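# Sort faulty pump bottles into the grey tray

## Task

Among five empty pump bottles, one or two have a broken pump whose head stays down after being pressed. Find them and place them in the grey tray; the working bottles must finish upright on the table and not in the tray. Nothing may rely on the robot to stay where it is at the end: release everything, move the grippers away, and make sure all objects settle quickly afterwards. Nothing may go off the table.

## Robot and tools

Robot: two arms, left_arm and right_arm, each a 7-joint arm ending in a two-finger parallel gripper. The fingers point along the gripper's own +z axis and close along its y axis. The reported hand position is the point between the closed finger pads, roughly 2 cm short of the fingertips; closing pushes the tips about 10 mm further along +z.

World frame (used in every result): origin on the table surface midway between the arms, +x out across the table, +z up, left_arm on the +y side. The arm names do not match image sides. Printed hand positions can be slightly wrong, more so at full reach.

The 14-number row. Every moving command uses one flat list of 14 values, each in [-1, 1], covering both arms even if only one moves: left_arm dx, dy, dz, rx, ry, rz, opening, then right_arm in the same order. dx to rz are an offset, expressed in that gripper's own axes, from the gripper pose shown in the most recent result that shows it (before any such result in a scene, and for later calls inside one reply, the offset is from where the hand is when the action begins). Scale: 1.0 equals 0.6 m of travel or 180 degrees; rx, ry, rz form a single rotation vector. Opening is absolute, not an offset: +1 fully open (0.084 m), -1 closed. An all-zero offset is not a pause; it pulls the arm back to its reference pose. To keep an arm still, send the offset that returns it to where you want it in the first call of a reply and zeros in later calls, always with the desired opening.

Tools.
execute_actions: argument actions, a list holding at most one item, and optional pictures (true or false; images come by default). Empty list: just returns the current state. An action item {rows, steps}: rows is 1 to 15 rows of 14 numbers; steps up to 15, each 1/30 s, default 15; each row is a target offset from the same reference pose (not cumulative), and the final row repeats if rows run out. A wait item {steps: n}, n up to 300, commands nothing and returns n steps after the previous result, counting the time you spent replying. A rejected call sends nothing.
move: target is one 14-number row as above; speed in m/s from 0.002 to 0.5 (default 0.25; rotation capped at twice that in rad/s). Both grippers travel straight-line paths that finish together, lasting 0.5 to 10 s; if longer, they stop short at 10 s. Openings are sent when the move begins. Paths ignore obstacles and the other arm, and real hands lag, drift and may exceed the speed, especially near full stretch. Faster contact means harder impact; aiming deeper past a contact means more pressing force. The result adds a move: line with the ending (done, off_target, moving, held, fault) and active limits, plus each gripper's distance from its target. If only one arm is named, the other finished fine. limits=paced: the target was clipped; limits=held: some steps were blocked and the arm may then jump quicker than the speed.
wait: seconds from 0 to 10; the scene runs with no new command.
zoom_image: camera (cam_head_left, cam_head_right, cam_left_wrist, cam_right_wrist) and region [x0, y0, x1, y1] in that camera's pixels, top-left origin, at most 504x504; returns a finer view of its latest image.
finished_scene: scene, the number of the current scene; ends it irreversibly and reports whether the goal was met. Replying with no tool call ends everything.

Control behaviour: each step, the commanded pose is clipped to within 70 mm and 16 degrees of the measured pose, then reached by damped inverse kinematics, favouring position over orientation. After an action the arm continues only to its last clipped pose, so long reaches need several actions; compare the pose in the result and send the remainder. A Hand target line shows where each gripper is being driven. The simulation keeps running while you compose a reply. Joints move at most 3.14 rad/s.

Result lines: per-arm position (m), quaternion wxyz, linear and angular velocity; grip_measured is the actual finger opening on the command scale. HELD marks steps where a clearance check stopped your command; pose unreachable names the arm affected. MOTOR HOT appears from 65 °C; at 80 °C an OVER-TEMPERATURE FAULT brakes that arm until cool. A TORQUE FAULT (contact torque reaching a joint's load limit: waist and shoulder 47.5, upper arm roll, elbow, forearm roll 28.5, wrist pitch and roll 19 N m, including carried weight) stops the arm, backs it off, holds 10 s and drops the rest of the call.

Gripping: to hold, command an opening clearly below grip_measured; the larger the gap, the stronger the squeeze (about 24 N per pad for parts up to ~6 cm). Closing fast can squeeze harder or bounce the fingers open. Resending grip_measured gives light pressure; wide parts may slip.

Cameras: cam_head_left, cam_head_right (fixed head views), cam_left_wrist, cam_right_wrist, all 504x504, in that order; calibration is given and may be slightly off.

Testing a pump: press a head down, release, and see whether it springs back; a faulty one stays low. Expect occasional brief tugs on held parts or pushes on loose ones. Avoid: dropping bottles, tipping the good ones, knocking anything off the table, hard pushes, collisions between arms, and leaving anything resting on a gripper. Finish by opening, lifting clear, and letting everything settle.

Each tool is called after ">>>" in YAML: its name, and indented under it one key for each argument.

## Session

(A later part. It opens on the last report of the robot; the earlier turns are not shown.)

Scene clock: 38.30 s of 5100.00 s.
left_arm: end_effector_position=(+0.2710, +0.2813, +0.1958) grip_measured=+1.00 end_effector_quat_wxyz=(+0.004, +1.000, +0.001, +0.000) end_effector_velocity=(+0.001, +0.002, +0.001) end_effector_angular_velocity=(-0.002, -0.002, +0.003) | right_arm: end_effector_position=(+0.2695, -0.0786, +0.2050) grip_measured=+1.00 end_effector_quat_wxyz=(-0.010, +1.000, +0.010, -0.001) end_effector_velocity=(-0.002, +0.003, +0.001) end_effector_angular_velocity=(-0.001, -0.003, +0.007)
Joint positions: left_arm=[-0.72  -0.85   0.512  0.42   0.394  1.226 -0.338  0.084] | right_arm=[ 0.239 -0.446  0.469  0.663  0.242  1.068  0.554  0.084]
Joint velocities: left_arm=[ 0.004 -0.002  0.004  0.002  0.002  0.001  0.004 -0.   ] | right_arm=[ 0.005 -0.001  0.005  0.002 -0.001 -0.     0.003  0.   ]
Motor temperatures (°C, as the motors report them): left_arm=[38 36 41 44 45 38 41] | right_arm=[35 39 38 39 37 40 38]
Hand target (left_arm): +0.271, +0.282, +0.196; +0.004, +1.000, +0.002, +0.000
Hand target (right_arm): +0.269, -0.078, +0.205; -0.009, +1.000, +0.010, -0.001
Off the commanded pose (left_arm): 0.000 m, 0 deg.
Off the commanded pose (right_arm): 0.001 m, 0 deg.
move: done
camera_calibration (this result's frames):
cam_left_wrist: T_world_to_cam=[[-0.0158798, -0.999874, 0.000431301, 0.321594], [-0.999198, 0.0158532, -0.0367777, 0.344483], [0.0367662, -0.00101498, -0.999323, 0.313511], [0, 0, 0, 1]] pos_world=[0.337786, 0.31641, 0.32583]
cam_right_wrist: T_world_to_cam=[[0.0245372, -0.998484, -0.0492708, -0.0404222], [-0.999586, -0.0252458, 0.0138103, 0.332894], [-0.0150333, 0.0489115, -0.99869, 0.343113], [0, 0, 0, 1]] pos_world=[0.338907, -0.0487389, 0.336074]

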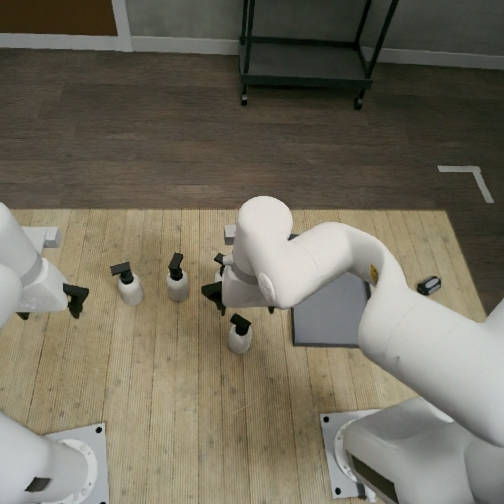

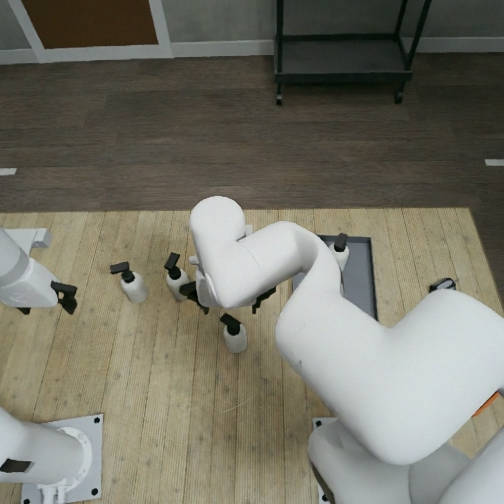

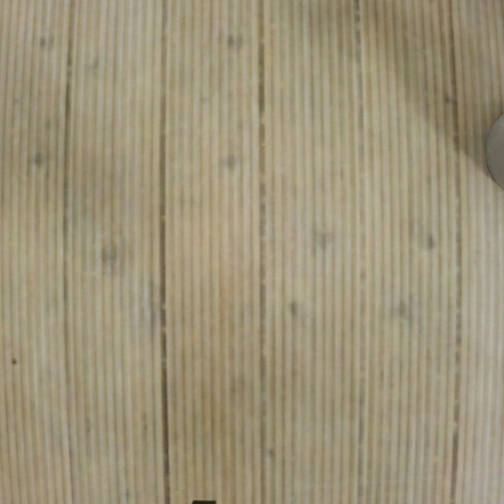

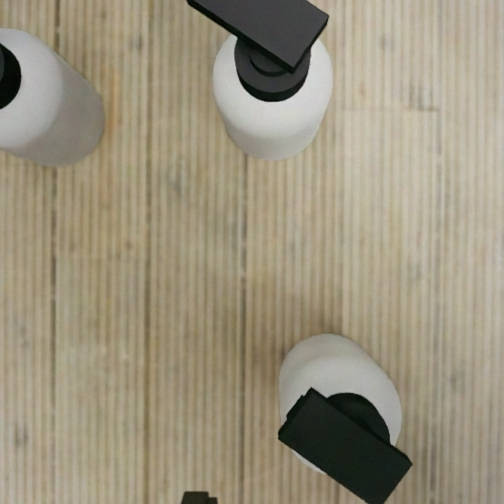

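>>> move:
  target: [0,0,0,0,0,0,1, 0,0,0.214,0,0,0,1]
  speed: 0.15

>>> move:
  target: [0,0,0,0,0,0,1, 0,0,0,0,0,0,-0.4]

>>> move:
  target: [0,0,0,0,0,0,1, 0,0,-0.1,0,0,0,-0.4]
  speed: 0.2

>>> move:
  target: [0,0,0,0,0,0,1, 0.14,0.4,0,0,0,0,-0.4]

>>> move:
  target: [0,0,0,0,0,0,1, 0,0,0.081,0,0,0,-0.4]
  speed: 0.08

>>> move:
  target: [0,0,0,0,0,0,1, 0,0,0,0,0,0,1]

>>> move:
  target: [0,0,0,0,0,0,1, 0,0,-0.22,0,0,0,1]

Scene clock: 41.07 s of 5100.00 s.
left_arm: end_effector_position=(+0.2710, +0.2813, +0.1958) grip_measured=+1.00 end_effector_quat_wxyz=(+0.004, +1.000, +0.001, +0.000) end_effector_velocity=(+0.000, +0.000, +0.000) end_effector_angular_velocity=(-0.001, +0.000, +0.001) | right_arm: end_effector_position=(+0.2694, -0.0760, +0.0768) grip_measured=+1.00 end_effector_quat_wxyz=(-0.010, +1.000, +0.009, -0.000) end_effector_velocity=(-0.001, -0.001, -0.002) end_effector_angular_velocity=(-0.003, +0.002, -0.003)
Joint positions: left_arm=[-0.72  -0.85   0.512  0.42   0.394  1.226 -0.338  0.084] | right_arm=[ 0.203 -0.154  0.574  0.479  0.174  0.602  0.632  0.084]
Joint velocities: left_arm=[0.    0.    0.001 0.    0.    0.    0.    0.   ] | right_arm=[-0.003  0.006  0.002 -0.003 -0.006 -0.004  0.007 -0.   ]
Motor temperatures (°C, as the motors report them): left_arm=[38 36 41 44 45 38 41] | right_arm=[35 39 38 39 37 40 38]
Hand target (left_arm): +0.271, +0.281, +0.196; +0.004, +1.000, +0.001, +0.000
Hand target (right_arm): +0.269, -0.076, +0.076; -0.010, +1.000, +0.009, -0.001
Off the commanded pose (left_arm): 0.000 m, 0 deg.
Off the commanded pose (right_arm): 0.000 m, 0 deg.
move: done
camera_calibration (this result's frames):
cam_left_wrist: T_world_to_cam=[[-0.0158771, -0.999874, 0.000432669, 0.321593], [-0.999198, 0.0158505, -0.0367794, 0.344484], [0.0367679, -0.00101627, -0.999323, 0.313512], [0, 0, 0, 1]] pos_world=[0.337787, 0.316411, 0.325831]
cam_right_wrist: T_world_to_cam=[[0.0242495, -0.998458, -0.0499275, -0.044094], [-0.999604, -0.0249314, 0.0130791, 0.334706], [-0.0143037, 0.0495905, -0.998667, 0.214824], [0, 0, 0, 1]] pos_world=[0.338715, -0.0463346, 0.207959]

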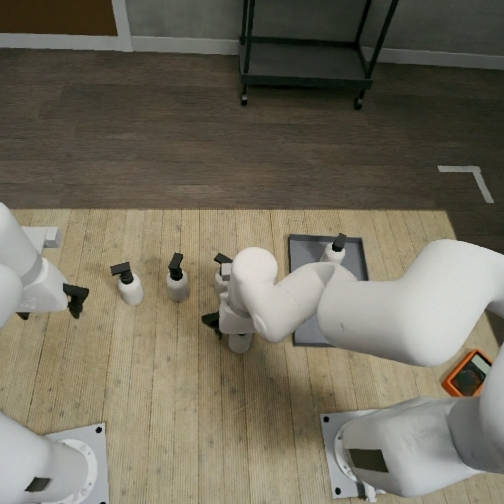

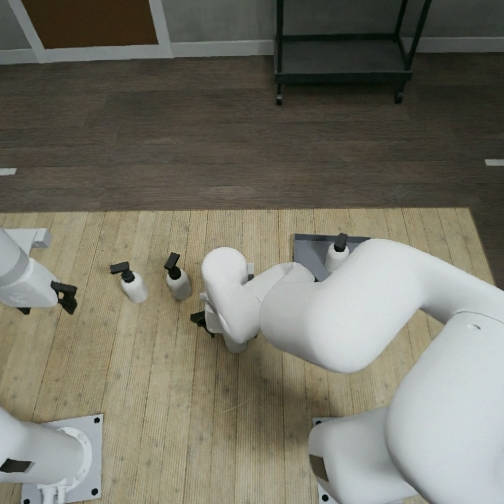

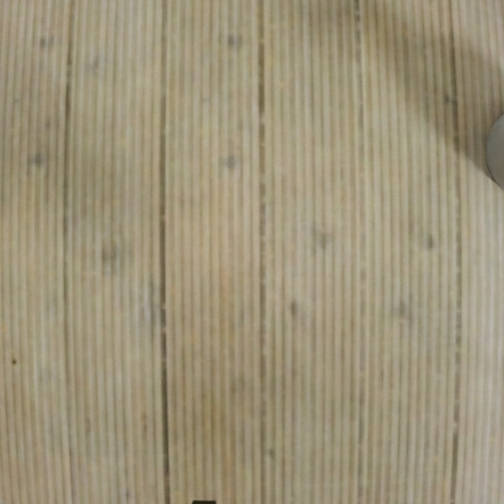

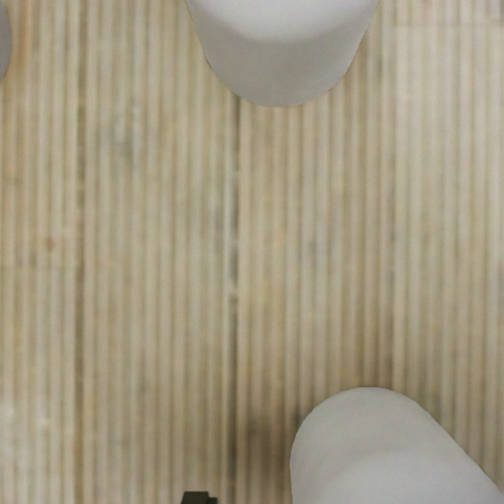

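Scene clock: 41.57 s of 5100.00 s.
left_arm: end_effector_position=(+0.2710, +0.2813, +0.1958) grip_measured=+1.00 end_effector_quat_wxyz=(+0.004, +1.000, +0.001, +0.000) end_effector_velocity=(-0.000, -0.000, +0.000) end_effector_angular_velocity=(+0.001, -0.000, -0.001) | right_arm: end_effector_position=(+0.2696, -0.0759, +0.0770) grip_measured=+0.12 end_effector_quat_wxyz=(-0.010, +1.000, +0.009, -0.000) end_effector_velocity=(+0.001, +0.001, +0.000) end_effector_angular_velocity=(+0.002, -0.002, +0.000)
Joint positions: left_arm=[-0.72  -0.85   0.512  0.42   0.394  1.226 -0.338  0.084] | right_arm=[ 0.203 -0.154  0.574  0.479  0.174  0.602  0.632  0.049]
Joint velocities: left_arm=[ 0.    -0.    -0.001 -0.    -0.     0.     0.001 -0.   ] | right_arm=[ 0.     0.    -0.001  0.001  0.    -0.002 -0.     0.   ]
Motor temperatures (°C, as the motors report them): left_arm=[38 36 41 44 45 38 41] | right_arm=[35 39 38 39 37 40 38]
Hand target (left_arm): +0.271, +0.281, +0.196; +0.004, +1.000, +0.001, +0.000
Hand target (right_arm): +0.269, -0.076, +0.077; -0.010, +1.000, +0.009, -0.000
Off the commanded pose (left_arm): 0.000 m, 0 deg.
Off the commanded pose (right_arm): 0.000 m, 0 deg.
move: done
camera_calibration (this result's frames):
cam_left_wrist: T_world_to_cam=[[-0.0158769, -0.999874, 0.000432687, 0.321593], [-0.999198, 0.0158503, -0.0367793, 0.344484], [0.0367678, -0.00101628, -0.999323, 0.313512], [0, 0, 0, 1]] pos_world=[0.337786, 0.316411, 0.325831]
cam_right_wrist: T_world_to_cam=[[0.0242547, -0.998441, -0.0502739, -0.0439252], [-0.999611, -0.0249126, 0.0125004, 0.334948], [-0.0137334, 0.0499512, -0.998657, 0.214897], [0, 0, 0, 1]] pos_world=[0.338835, -0.0462467, 0.208213]

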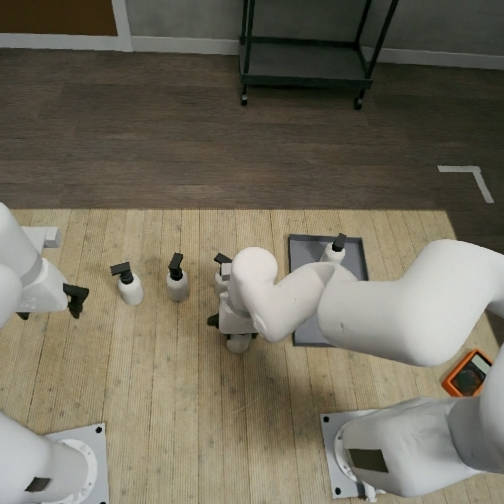

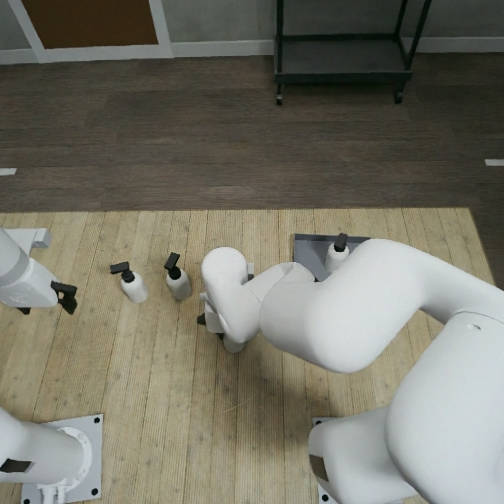

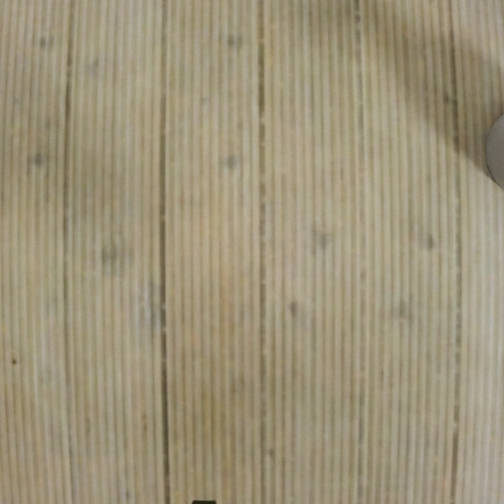

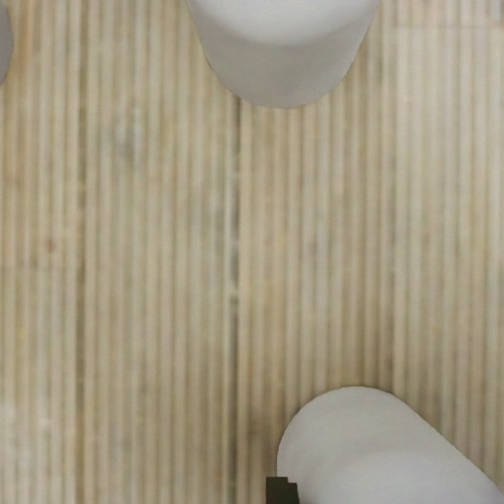

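Scene clock: 42.40 s of 5100.00 s.
left_arm: end_effector_position=(+0.2710, +0.2813, +0.1958) grip_measured=+1.00 end_effector_quat_wxyz=(+0.004, +1.000, +0.001, +0.000) end_effector_velocity=(-0.000, -0.000, +0.000) end_effector_angular_velocity=(+0.000, -0.000, +0.002) | right_arm: end_effector_position=(+0.2694, -0.0772, +0.1367) grip_measured=+0.12 end_effector_quat_wxyz=(-0.010, +1.000, +0.010, -0.001) end_effector_velocity=(+0.001, +0.001, +0.003) end_effector_angular_velocity=(+0.003, -0.004, -0.001)
Joint positions: left_arm=[-0.72  -0.85   0.512  0.42   0.394  1.226 -0.338  0.084] | right_arm=[ 0.227 -0.327  0.528  0.545  0.241  0.832  0.572  0.049]
Joint velocities: left_arm=[-0.    -0.    -0.001 -0.    -0.     0.    -0.002  0.   ] | right_arm=[-0.001 -0.004 -0.001  0.005  0.     0.004 -0.001 -0.   ]
Motor temperatures (°C, as the motors report them): left_arm=[38 36 41 44 45 38 41] | right_arm=[35 39 38 39 37 40 38]
Hand target (left_arm): +0.271, +0.281, +0.196; +0.004, +1.000, +0.001, +0.000
Hand target (right_arm): +0.270, -0.077, +0.137; -0.010, +1.000, +0.010, -0.000
Off the commanded pose (left_arm): 0.000 m, 0 deg.
Off the commanded pose (right_arm): 0.000 m, 0 deg.
move: done
camera_calibration (this result's frames):
cam_left_wrist: T_world_to_cam=[[-0.0158768, -0.999874, 0.000432922, 0.321593], [-0.999198, 0.0158502, -0.0367793, 0.344484], [0.0367678, -0.00101651, -0.999323, 0.313512], [0, 0, 0, 1]] pos_world=[0.337787, 0.316411, 0.325831]
cam_right_wrist: T_world_to_cam=[[0.0244301, -0.998467, -0.0496684, -0.0423657], [-0.999594, -0.0251249, 0.0134111, 0.333852], [-0.0146384, 0.0493206, -0.998676, 0.274712], [0, 0, 0, 1]] pos_world=[0.338773, -0.0474617, 0.267766]

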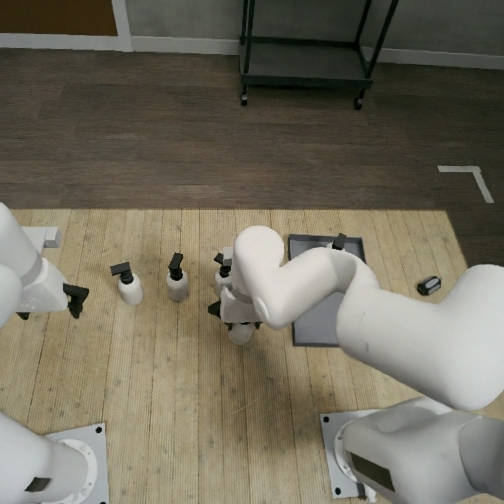

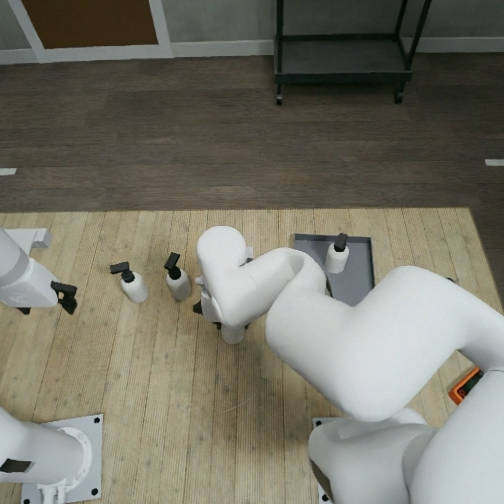

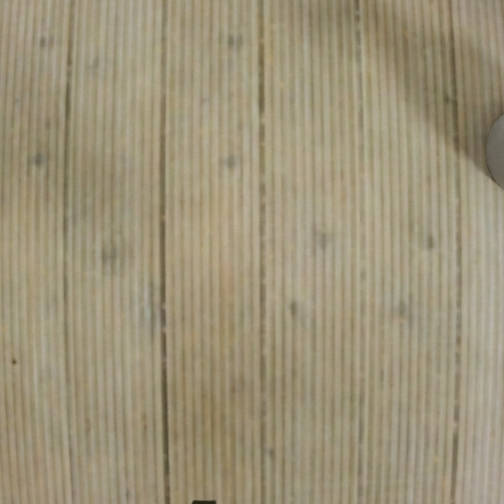

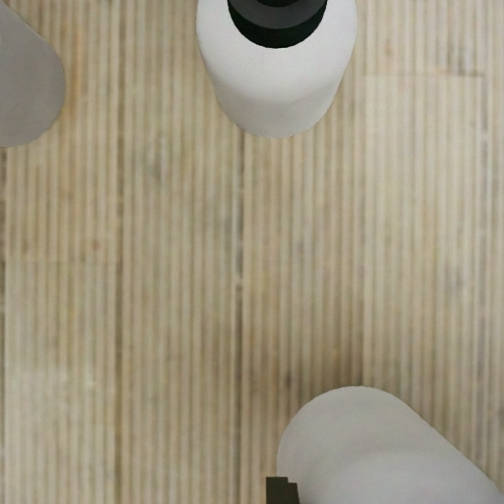

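Scene clock: 43.87 s of 5100.00 s.
left_arm: end_effector_position=(+0.2710, +0.2813, +0.1958) grip_measured=+1.00 end_effector_quat_wxyz=(+0.004, +1.000, +0.001, +0.000) end_effector_velocity=(+0.000, -0.000, +0.000) end_effector_angular_velocity=(+0.000, -0.001, +0.000) | right_arm: end_effector_position=(+0.3582, -0.3160, +0.1323) grip_measured=+0.12 end_effector_quat_wxyz=(-0.009, +1.000, +0.010, -0.000) end_effector_velocity=(+0.002, -0.004, +0.001) end_effector_angular_velocity=(+0.002, -0.002, -0.006)
Joint positions: left_arm=[-0.72  -0.85   0.512  0.42   0.394  1.226 -0.338  0.084] | right_arm=[-0.087 -0.318  0.085  0.5    0.06   0.818 -0.046  0.049]
Joint velocities: left_arm=[-0.    -0.    -0.001  0.001 -0.    -0.    -0.001  0.   ] | right_arm=[-0.006  0.003 -0.006  0.004  0.    -0.001 -0.005  0.   ]
Motor temperatures (°C, as the motors report them): left_arm=[38 36 41 44 45 38 41] | right_arm=[35 39 38 39 37 40 38]
Hand target (left_arm): +0.271, +0.281, +0.196; +0.004, +1.000, +0.001, +0.000
Hand target (right_arm): +0.358, -0.317, +0.132; -0.009, +1.000, +0.009, -0.000
Off the commanded pose (left_arm): 0.000 m, 0 deg.
Off the commanded pose (right_arm): 0.001 m, 0 deg.
move: done
camera_calibration (this result's frames):
cam_left_wrist: T_world_to_cam=[[-0.0158768, -0.999874, 0.000432987, 0.321593], [-0.999198, 0.0158501, -0.0367794, 0.344484], [0.0367679, -0.00101658, -0.999323, 0.313512], [0, 0, 0, 1]] pos_world=[0.337787, 0.316411, 0.325831]
cam_right_wrist: T_world_to_cam=[[0.0253941, -0.998543, -0.0476062, -0.283773], [-0.999584, -0.0260152, 0.0124731, 0.416465], [-0.0136934, 0.0472696, -0.998788, 0.282419], [0, 0, 0, 1]] pos_world=[0.427365, -0.285875, 0.263373]

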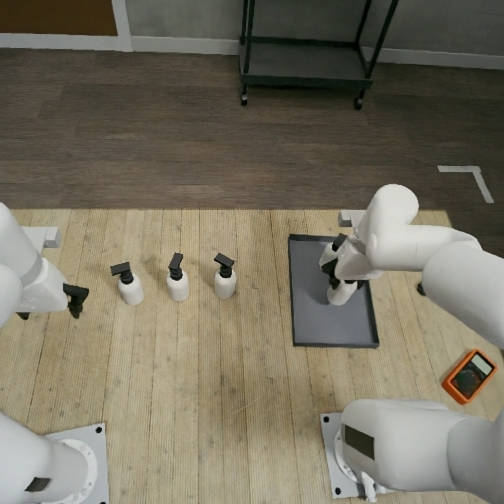

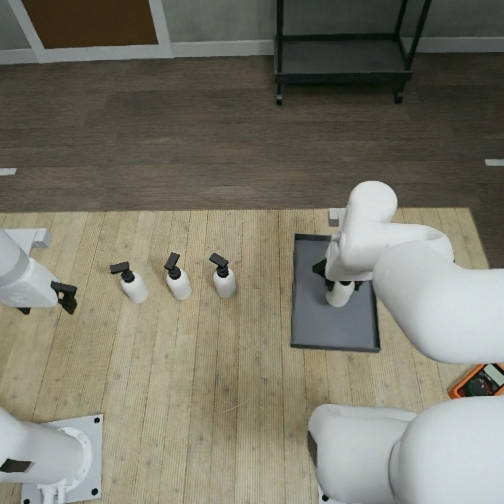

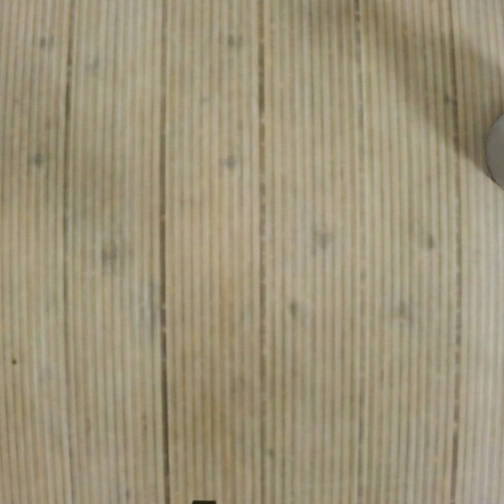

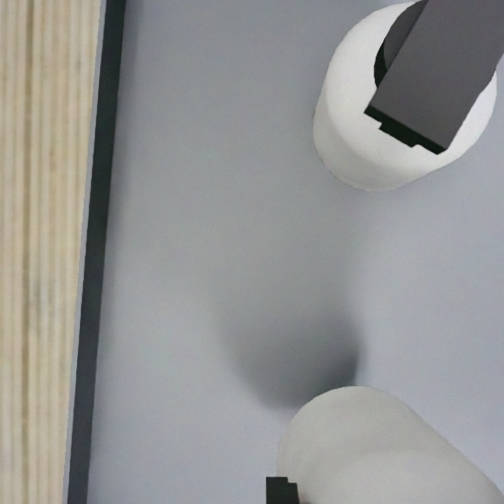

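Scene clock: 44.83 s of 5100.00 s.
left_arm: end_effector_position=(+0.2710, +0.2813, +0.1958) grip_measured=+1.00 end_effector_quat_wxyz=(+0.004, +1.000, +0.001, +0.000) end_effector_velocity=(+0.000, +0.000, +0.000) end_effector_angular_velocity=(-0.000, -0.000, -0.001) | right_arm: end_effector_position=(+0.3583, -0.3152, +0.0839) grip_measured=+0.12 end_effector_quat_wxyz=(-0.009, +1.000, +0.010, +0.000) end_effector_velocity=(+0.000, -0.000, -0.001) end_effector_angular_velocity=(-0.000, -0.001, -0.000)
Joint positions: left_arm=[-0.72  -0.85   0.512  0.42   0.394  1.226 -0.338  0.084] | right_arm=[-0.087 -0.194  0.092  0.444  0.059  0.637 -0.042  0.049]
Joint velocities: left_arm=[-0.    -0.     0.     0.     0.     0.     0.001  0.   ] | right_arm=[-0.001  0.003  0.001 -0.002 -0.    -0.005  0.    -0.   ]
Motor temperatures (°C, as the motors report them): left_arm=[38 36 41 44 45 38 41] | right_arm=[35 39 38 39 37 40 38]
Hand target (left_arm): +0.271, +0.281, +0.196; +0.004, +1.000, +0.001, +0.000
Hand target (right_arm): +0.358, -0.315, +0.084; -0.009, +1.000, +0.010, -0.000
Off the commanded pose (left_arm): 0.000 m, 0 deg.
Off the commanded pose (right_arm): 0.000 m, 0 deg.
move: done
camera_calibration (this result's frames):
cam_left_wrist: T_world_to_cam=[[-0.0158766, -0.999874, 0.00043297, 0.321593], [-0.999198, 0.0158499, -0.0367794, 0.344484], [0.0367679, -0.00101655, -0.999323, 0.313512], [0, 0, 0, 1]] pos_world=[0.337787, 0.316411, 0.325831]
cam_right_wrist: T_world_to_cam=[[0.025351, -0.998552, -0.0474522, -0.285273], [-0.999594, -0.0259363, 0.0117613, 0.417326], [-0.012975, 0.0471348, -0.998804, 0.233781], [0, 0, 0, 1]] pos_world=[0.427422, -0.285055, 0.215056]

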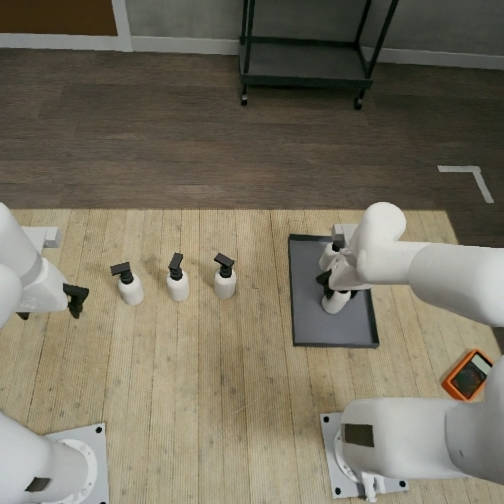

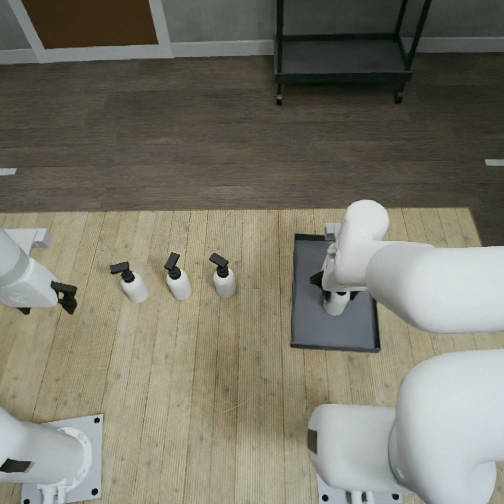

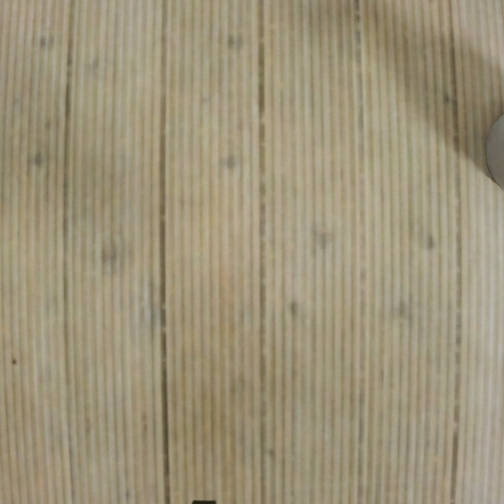

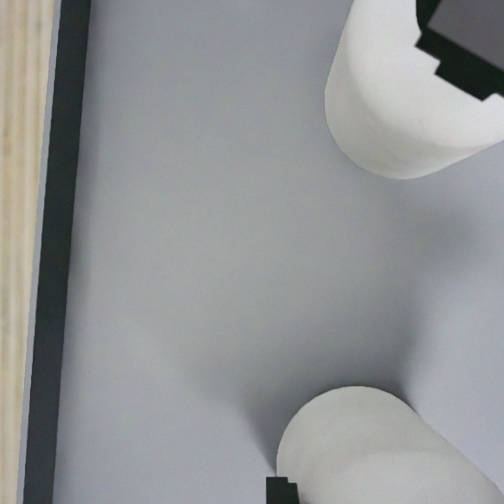

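Scene clock: 45.33 s of 5100.00 s.
left_arm: end_effector_position=(+0.2710, +0.2813, +0.1958) grip_measured=+1.00 end_effector_quat_wxyz=(+0.004, +1.000, +0.001, +0.000) end_effector_velocity=(-0.000, +0.000, -0.000) end_effector_angular_velocity=(-0.000, +0.001, -0.002) | right_arm: end_effector_position=(+0.3583, -0.3152, +0.0839) grip_measured=+1.00 end_effector_quat_wxyz=(-0.009, +1.000, +0.010, +0.000) end_effector_velocity=(+0.000, -0.000, -0.000) end_effector_angular_velocity=(+0.000, -0.000, +0.003)
Joint positions: left_arm=[-0.72  -0.85   0.512  0.42   0.394  1.226 -0.338  0.084] | right_arm=[-0.087 -0.194  0.092  0.444  0.059  0.637 -0.042  0.084]
Joint velocities: left_arm=[ 0.     0.     0.    -0.001 -0.     0.     0.002  0.   ] | right_arm=[-0.001  0.     0.     0.     0.    -0.    -0.003  0.   ]
Motor temperatures (°C, as the motors report them): left_arm=[38 36 41 44 45 38 41] | right_arm=[35 39 38 39 37 40 38]
Hand target (left_arm): +0.271, +0.281, +0.196; +0.004, +1.000, +0.001, +0.000
Hand target (right_arm): +0.358, -0.315, +0.084; -0.009, +1.000, +0.010, +0.000
Off the commanded pose (left_arm): 0.000 m, 0 deg.
Off the commanded pose (right_arm): 0.000 m, 0 deg.
move: done
camera_calibration (this result's frames):
cam_left_wrist: T_world_to_cam=[[-0.0158768, -0.999874, 0.000433013, 0.321593], [-0.999198, 0.0158501, -0.0367794, 0.344484], [0.0367679, -0.0010166, -0.999323, 0.313512], [0, 0, 0, 1]] pos_world=[0.337787, 0.316411, 0.325831]
cam_right_wrist: T_world_to_cam=[[0.0253506, -0.998552, -0.0474498, -0.285274], [-0.999595, -0.0259345, 0.01173, 0.417335], [-0.0129436, 0.0471332, -0.998805, 0.233781], [0, 0, 0, 1]] pos_world=[0.427424, -0.285056, 0.21507]

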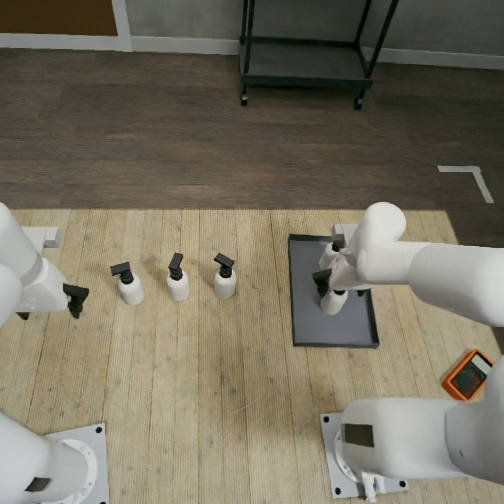

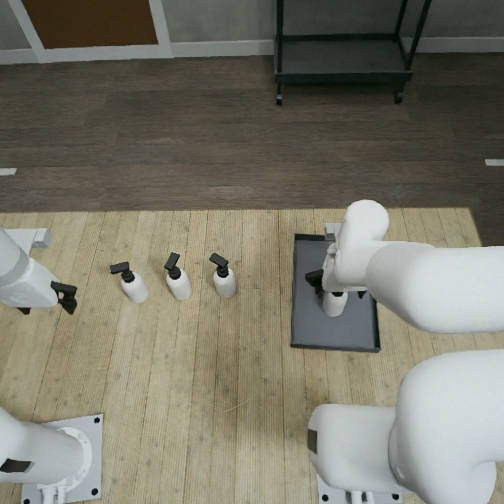

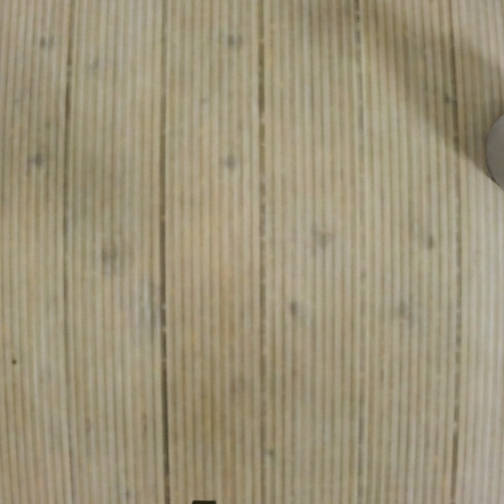

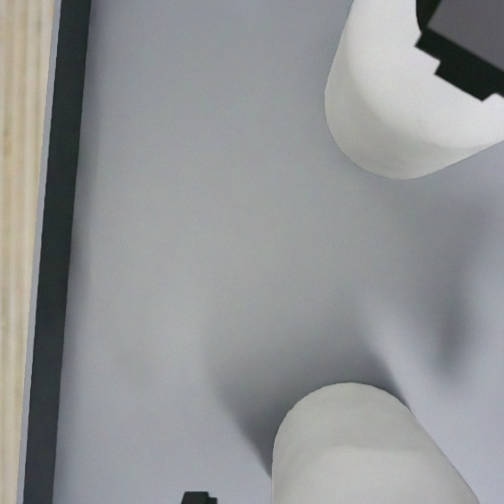

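Scene clock: 46.33 s of 5100.00 s.
left_arm: end_effector_position=(+0.2710, +0.2813, +0.1958) grip_measured=+1.00 end_effector_quat_wxyz=(+0.004, +1.000, +0.001, +0.000) end_effector_velocity=(+0.000, -0.000, +0.000) end_effector_angular_velocity=(+0.000, -0.001, +0.002) | right_arm: end_effector_position=(+0.3581, -0.3174, +0.2153) grip_measured=+1.00 end_effector_quat_wxyz=(-0.009, +1.000, +0.010, -0.001) end_effector_velocity=(+0.002, -0.000, +0.005) end_effector_angular_velocity=(-0.000, -0.010, -0.001)
Joint positions: left_arm=[-0.72  -0.85   0.512  0.42   0.394  1.226 -0.338  0.084] | right_arm=[-0.09  -0.446  0.074  0.652  0.055  1.1   -0.047  0.084]
Joint velocities: left_arm=[ 0.    -0.    -0.001  0.001 -0.     0.    -0.002 -0.   ] | right_arm=[-0.001 -0.005 -0.     0.009 -0.     0.004 -0.     0.   ]
Motor temperatures (°C, as the motors report them): left_arm=[38 36 41 44 45 38 41] | right_arm=[35 39 38 39 37 40 38]
Hand target (left_arm): +0.271, +0.281, +0.196; +0.004, +1.000, +0.001, +0.000
Hand target (right_arm): +0.358, -0.317, +0.216; -0.009, +1.000, +0.010, +0.000
Off the commanded pose (left_arm): 0.000 m, 0 deg.
Off the commanded pose (right_arm): 0.001 m, 0 deg.
move: done
camera_calibration (this result's frames):
cam_left_wrist: T_world_to_cam=[[-0.015877, -0.999874, 0.000433046, 0.321593], [-0.999198, 0.0158503, -0.0367792, 0.344484], [0.0367677, -0.00101664, -0.999323, 0.313512], [0, 0, 0, 1]] pos_world=[0.337786, 0.316411, 0.325831]
cam_right_wrist: T_world_to_cam=[[0.0254178, -0.998535, -0.0477692, -0.281227], [-0.999569, -0.0260883, 0.0134673, 0.415053], [-0.0146938, 0.0474063, -0.998768, 0.365827], [0, 0, 0, 1]] pos_world=[0.427398, -0.287329, 0.346352]

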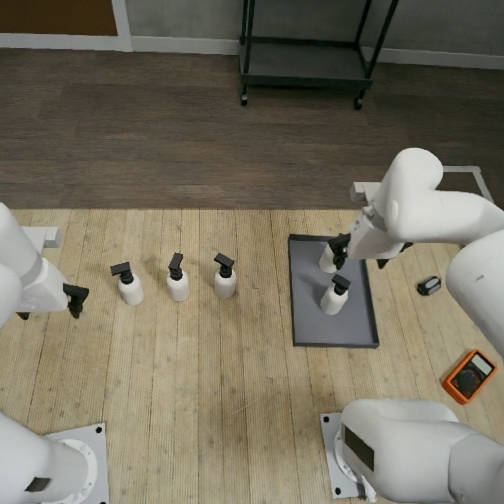

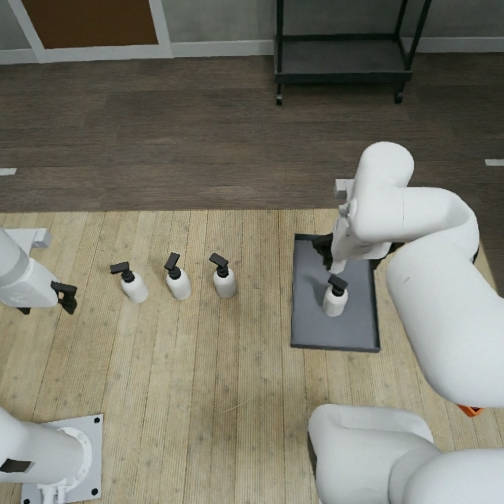

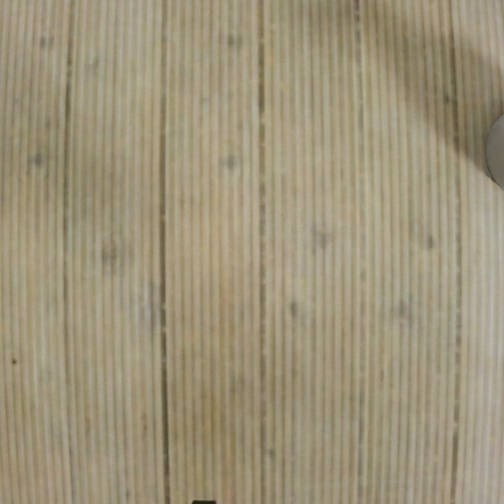

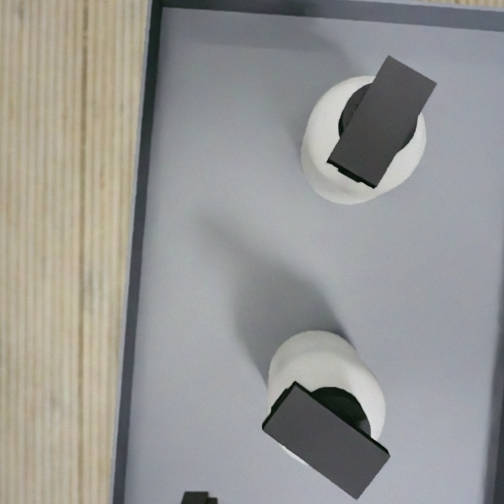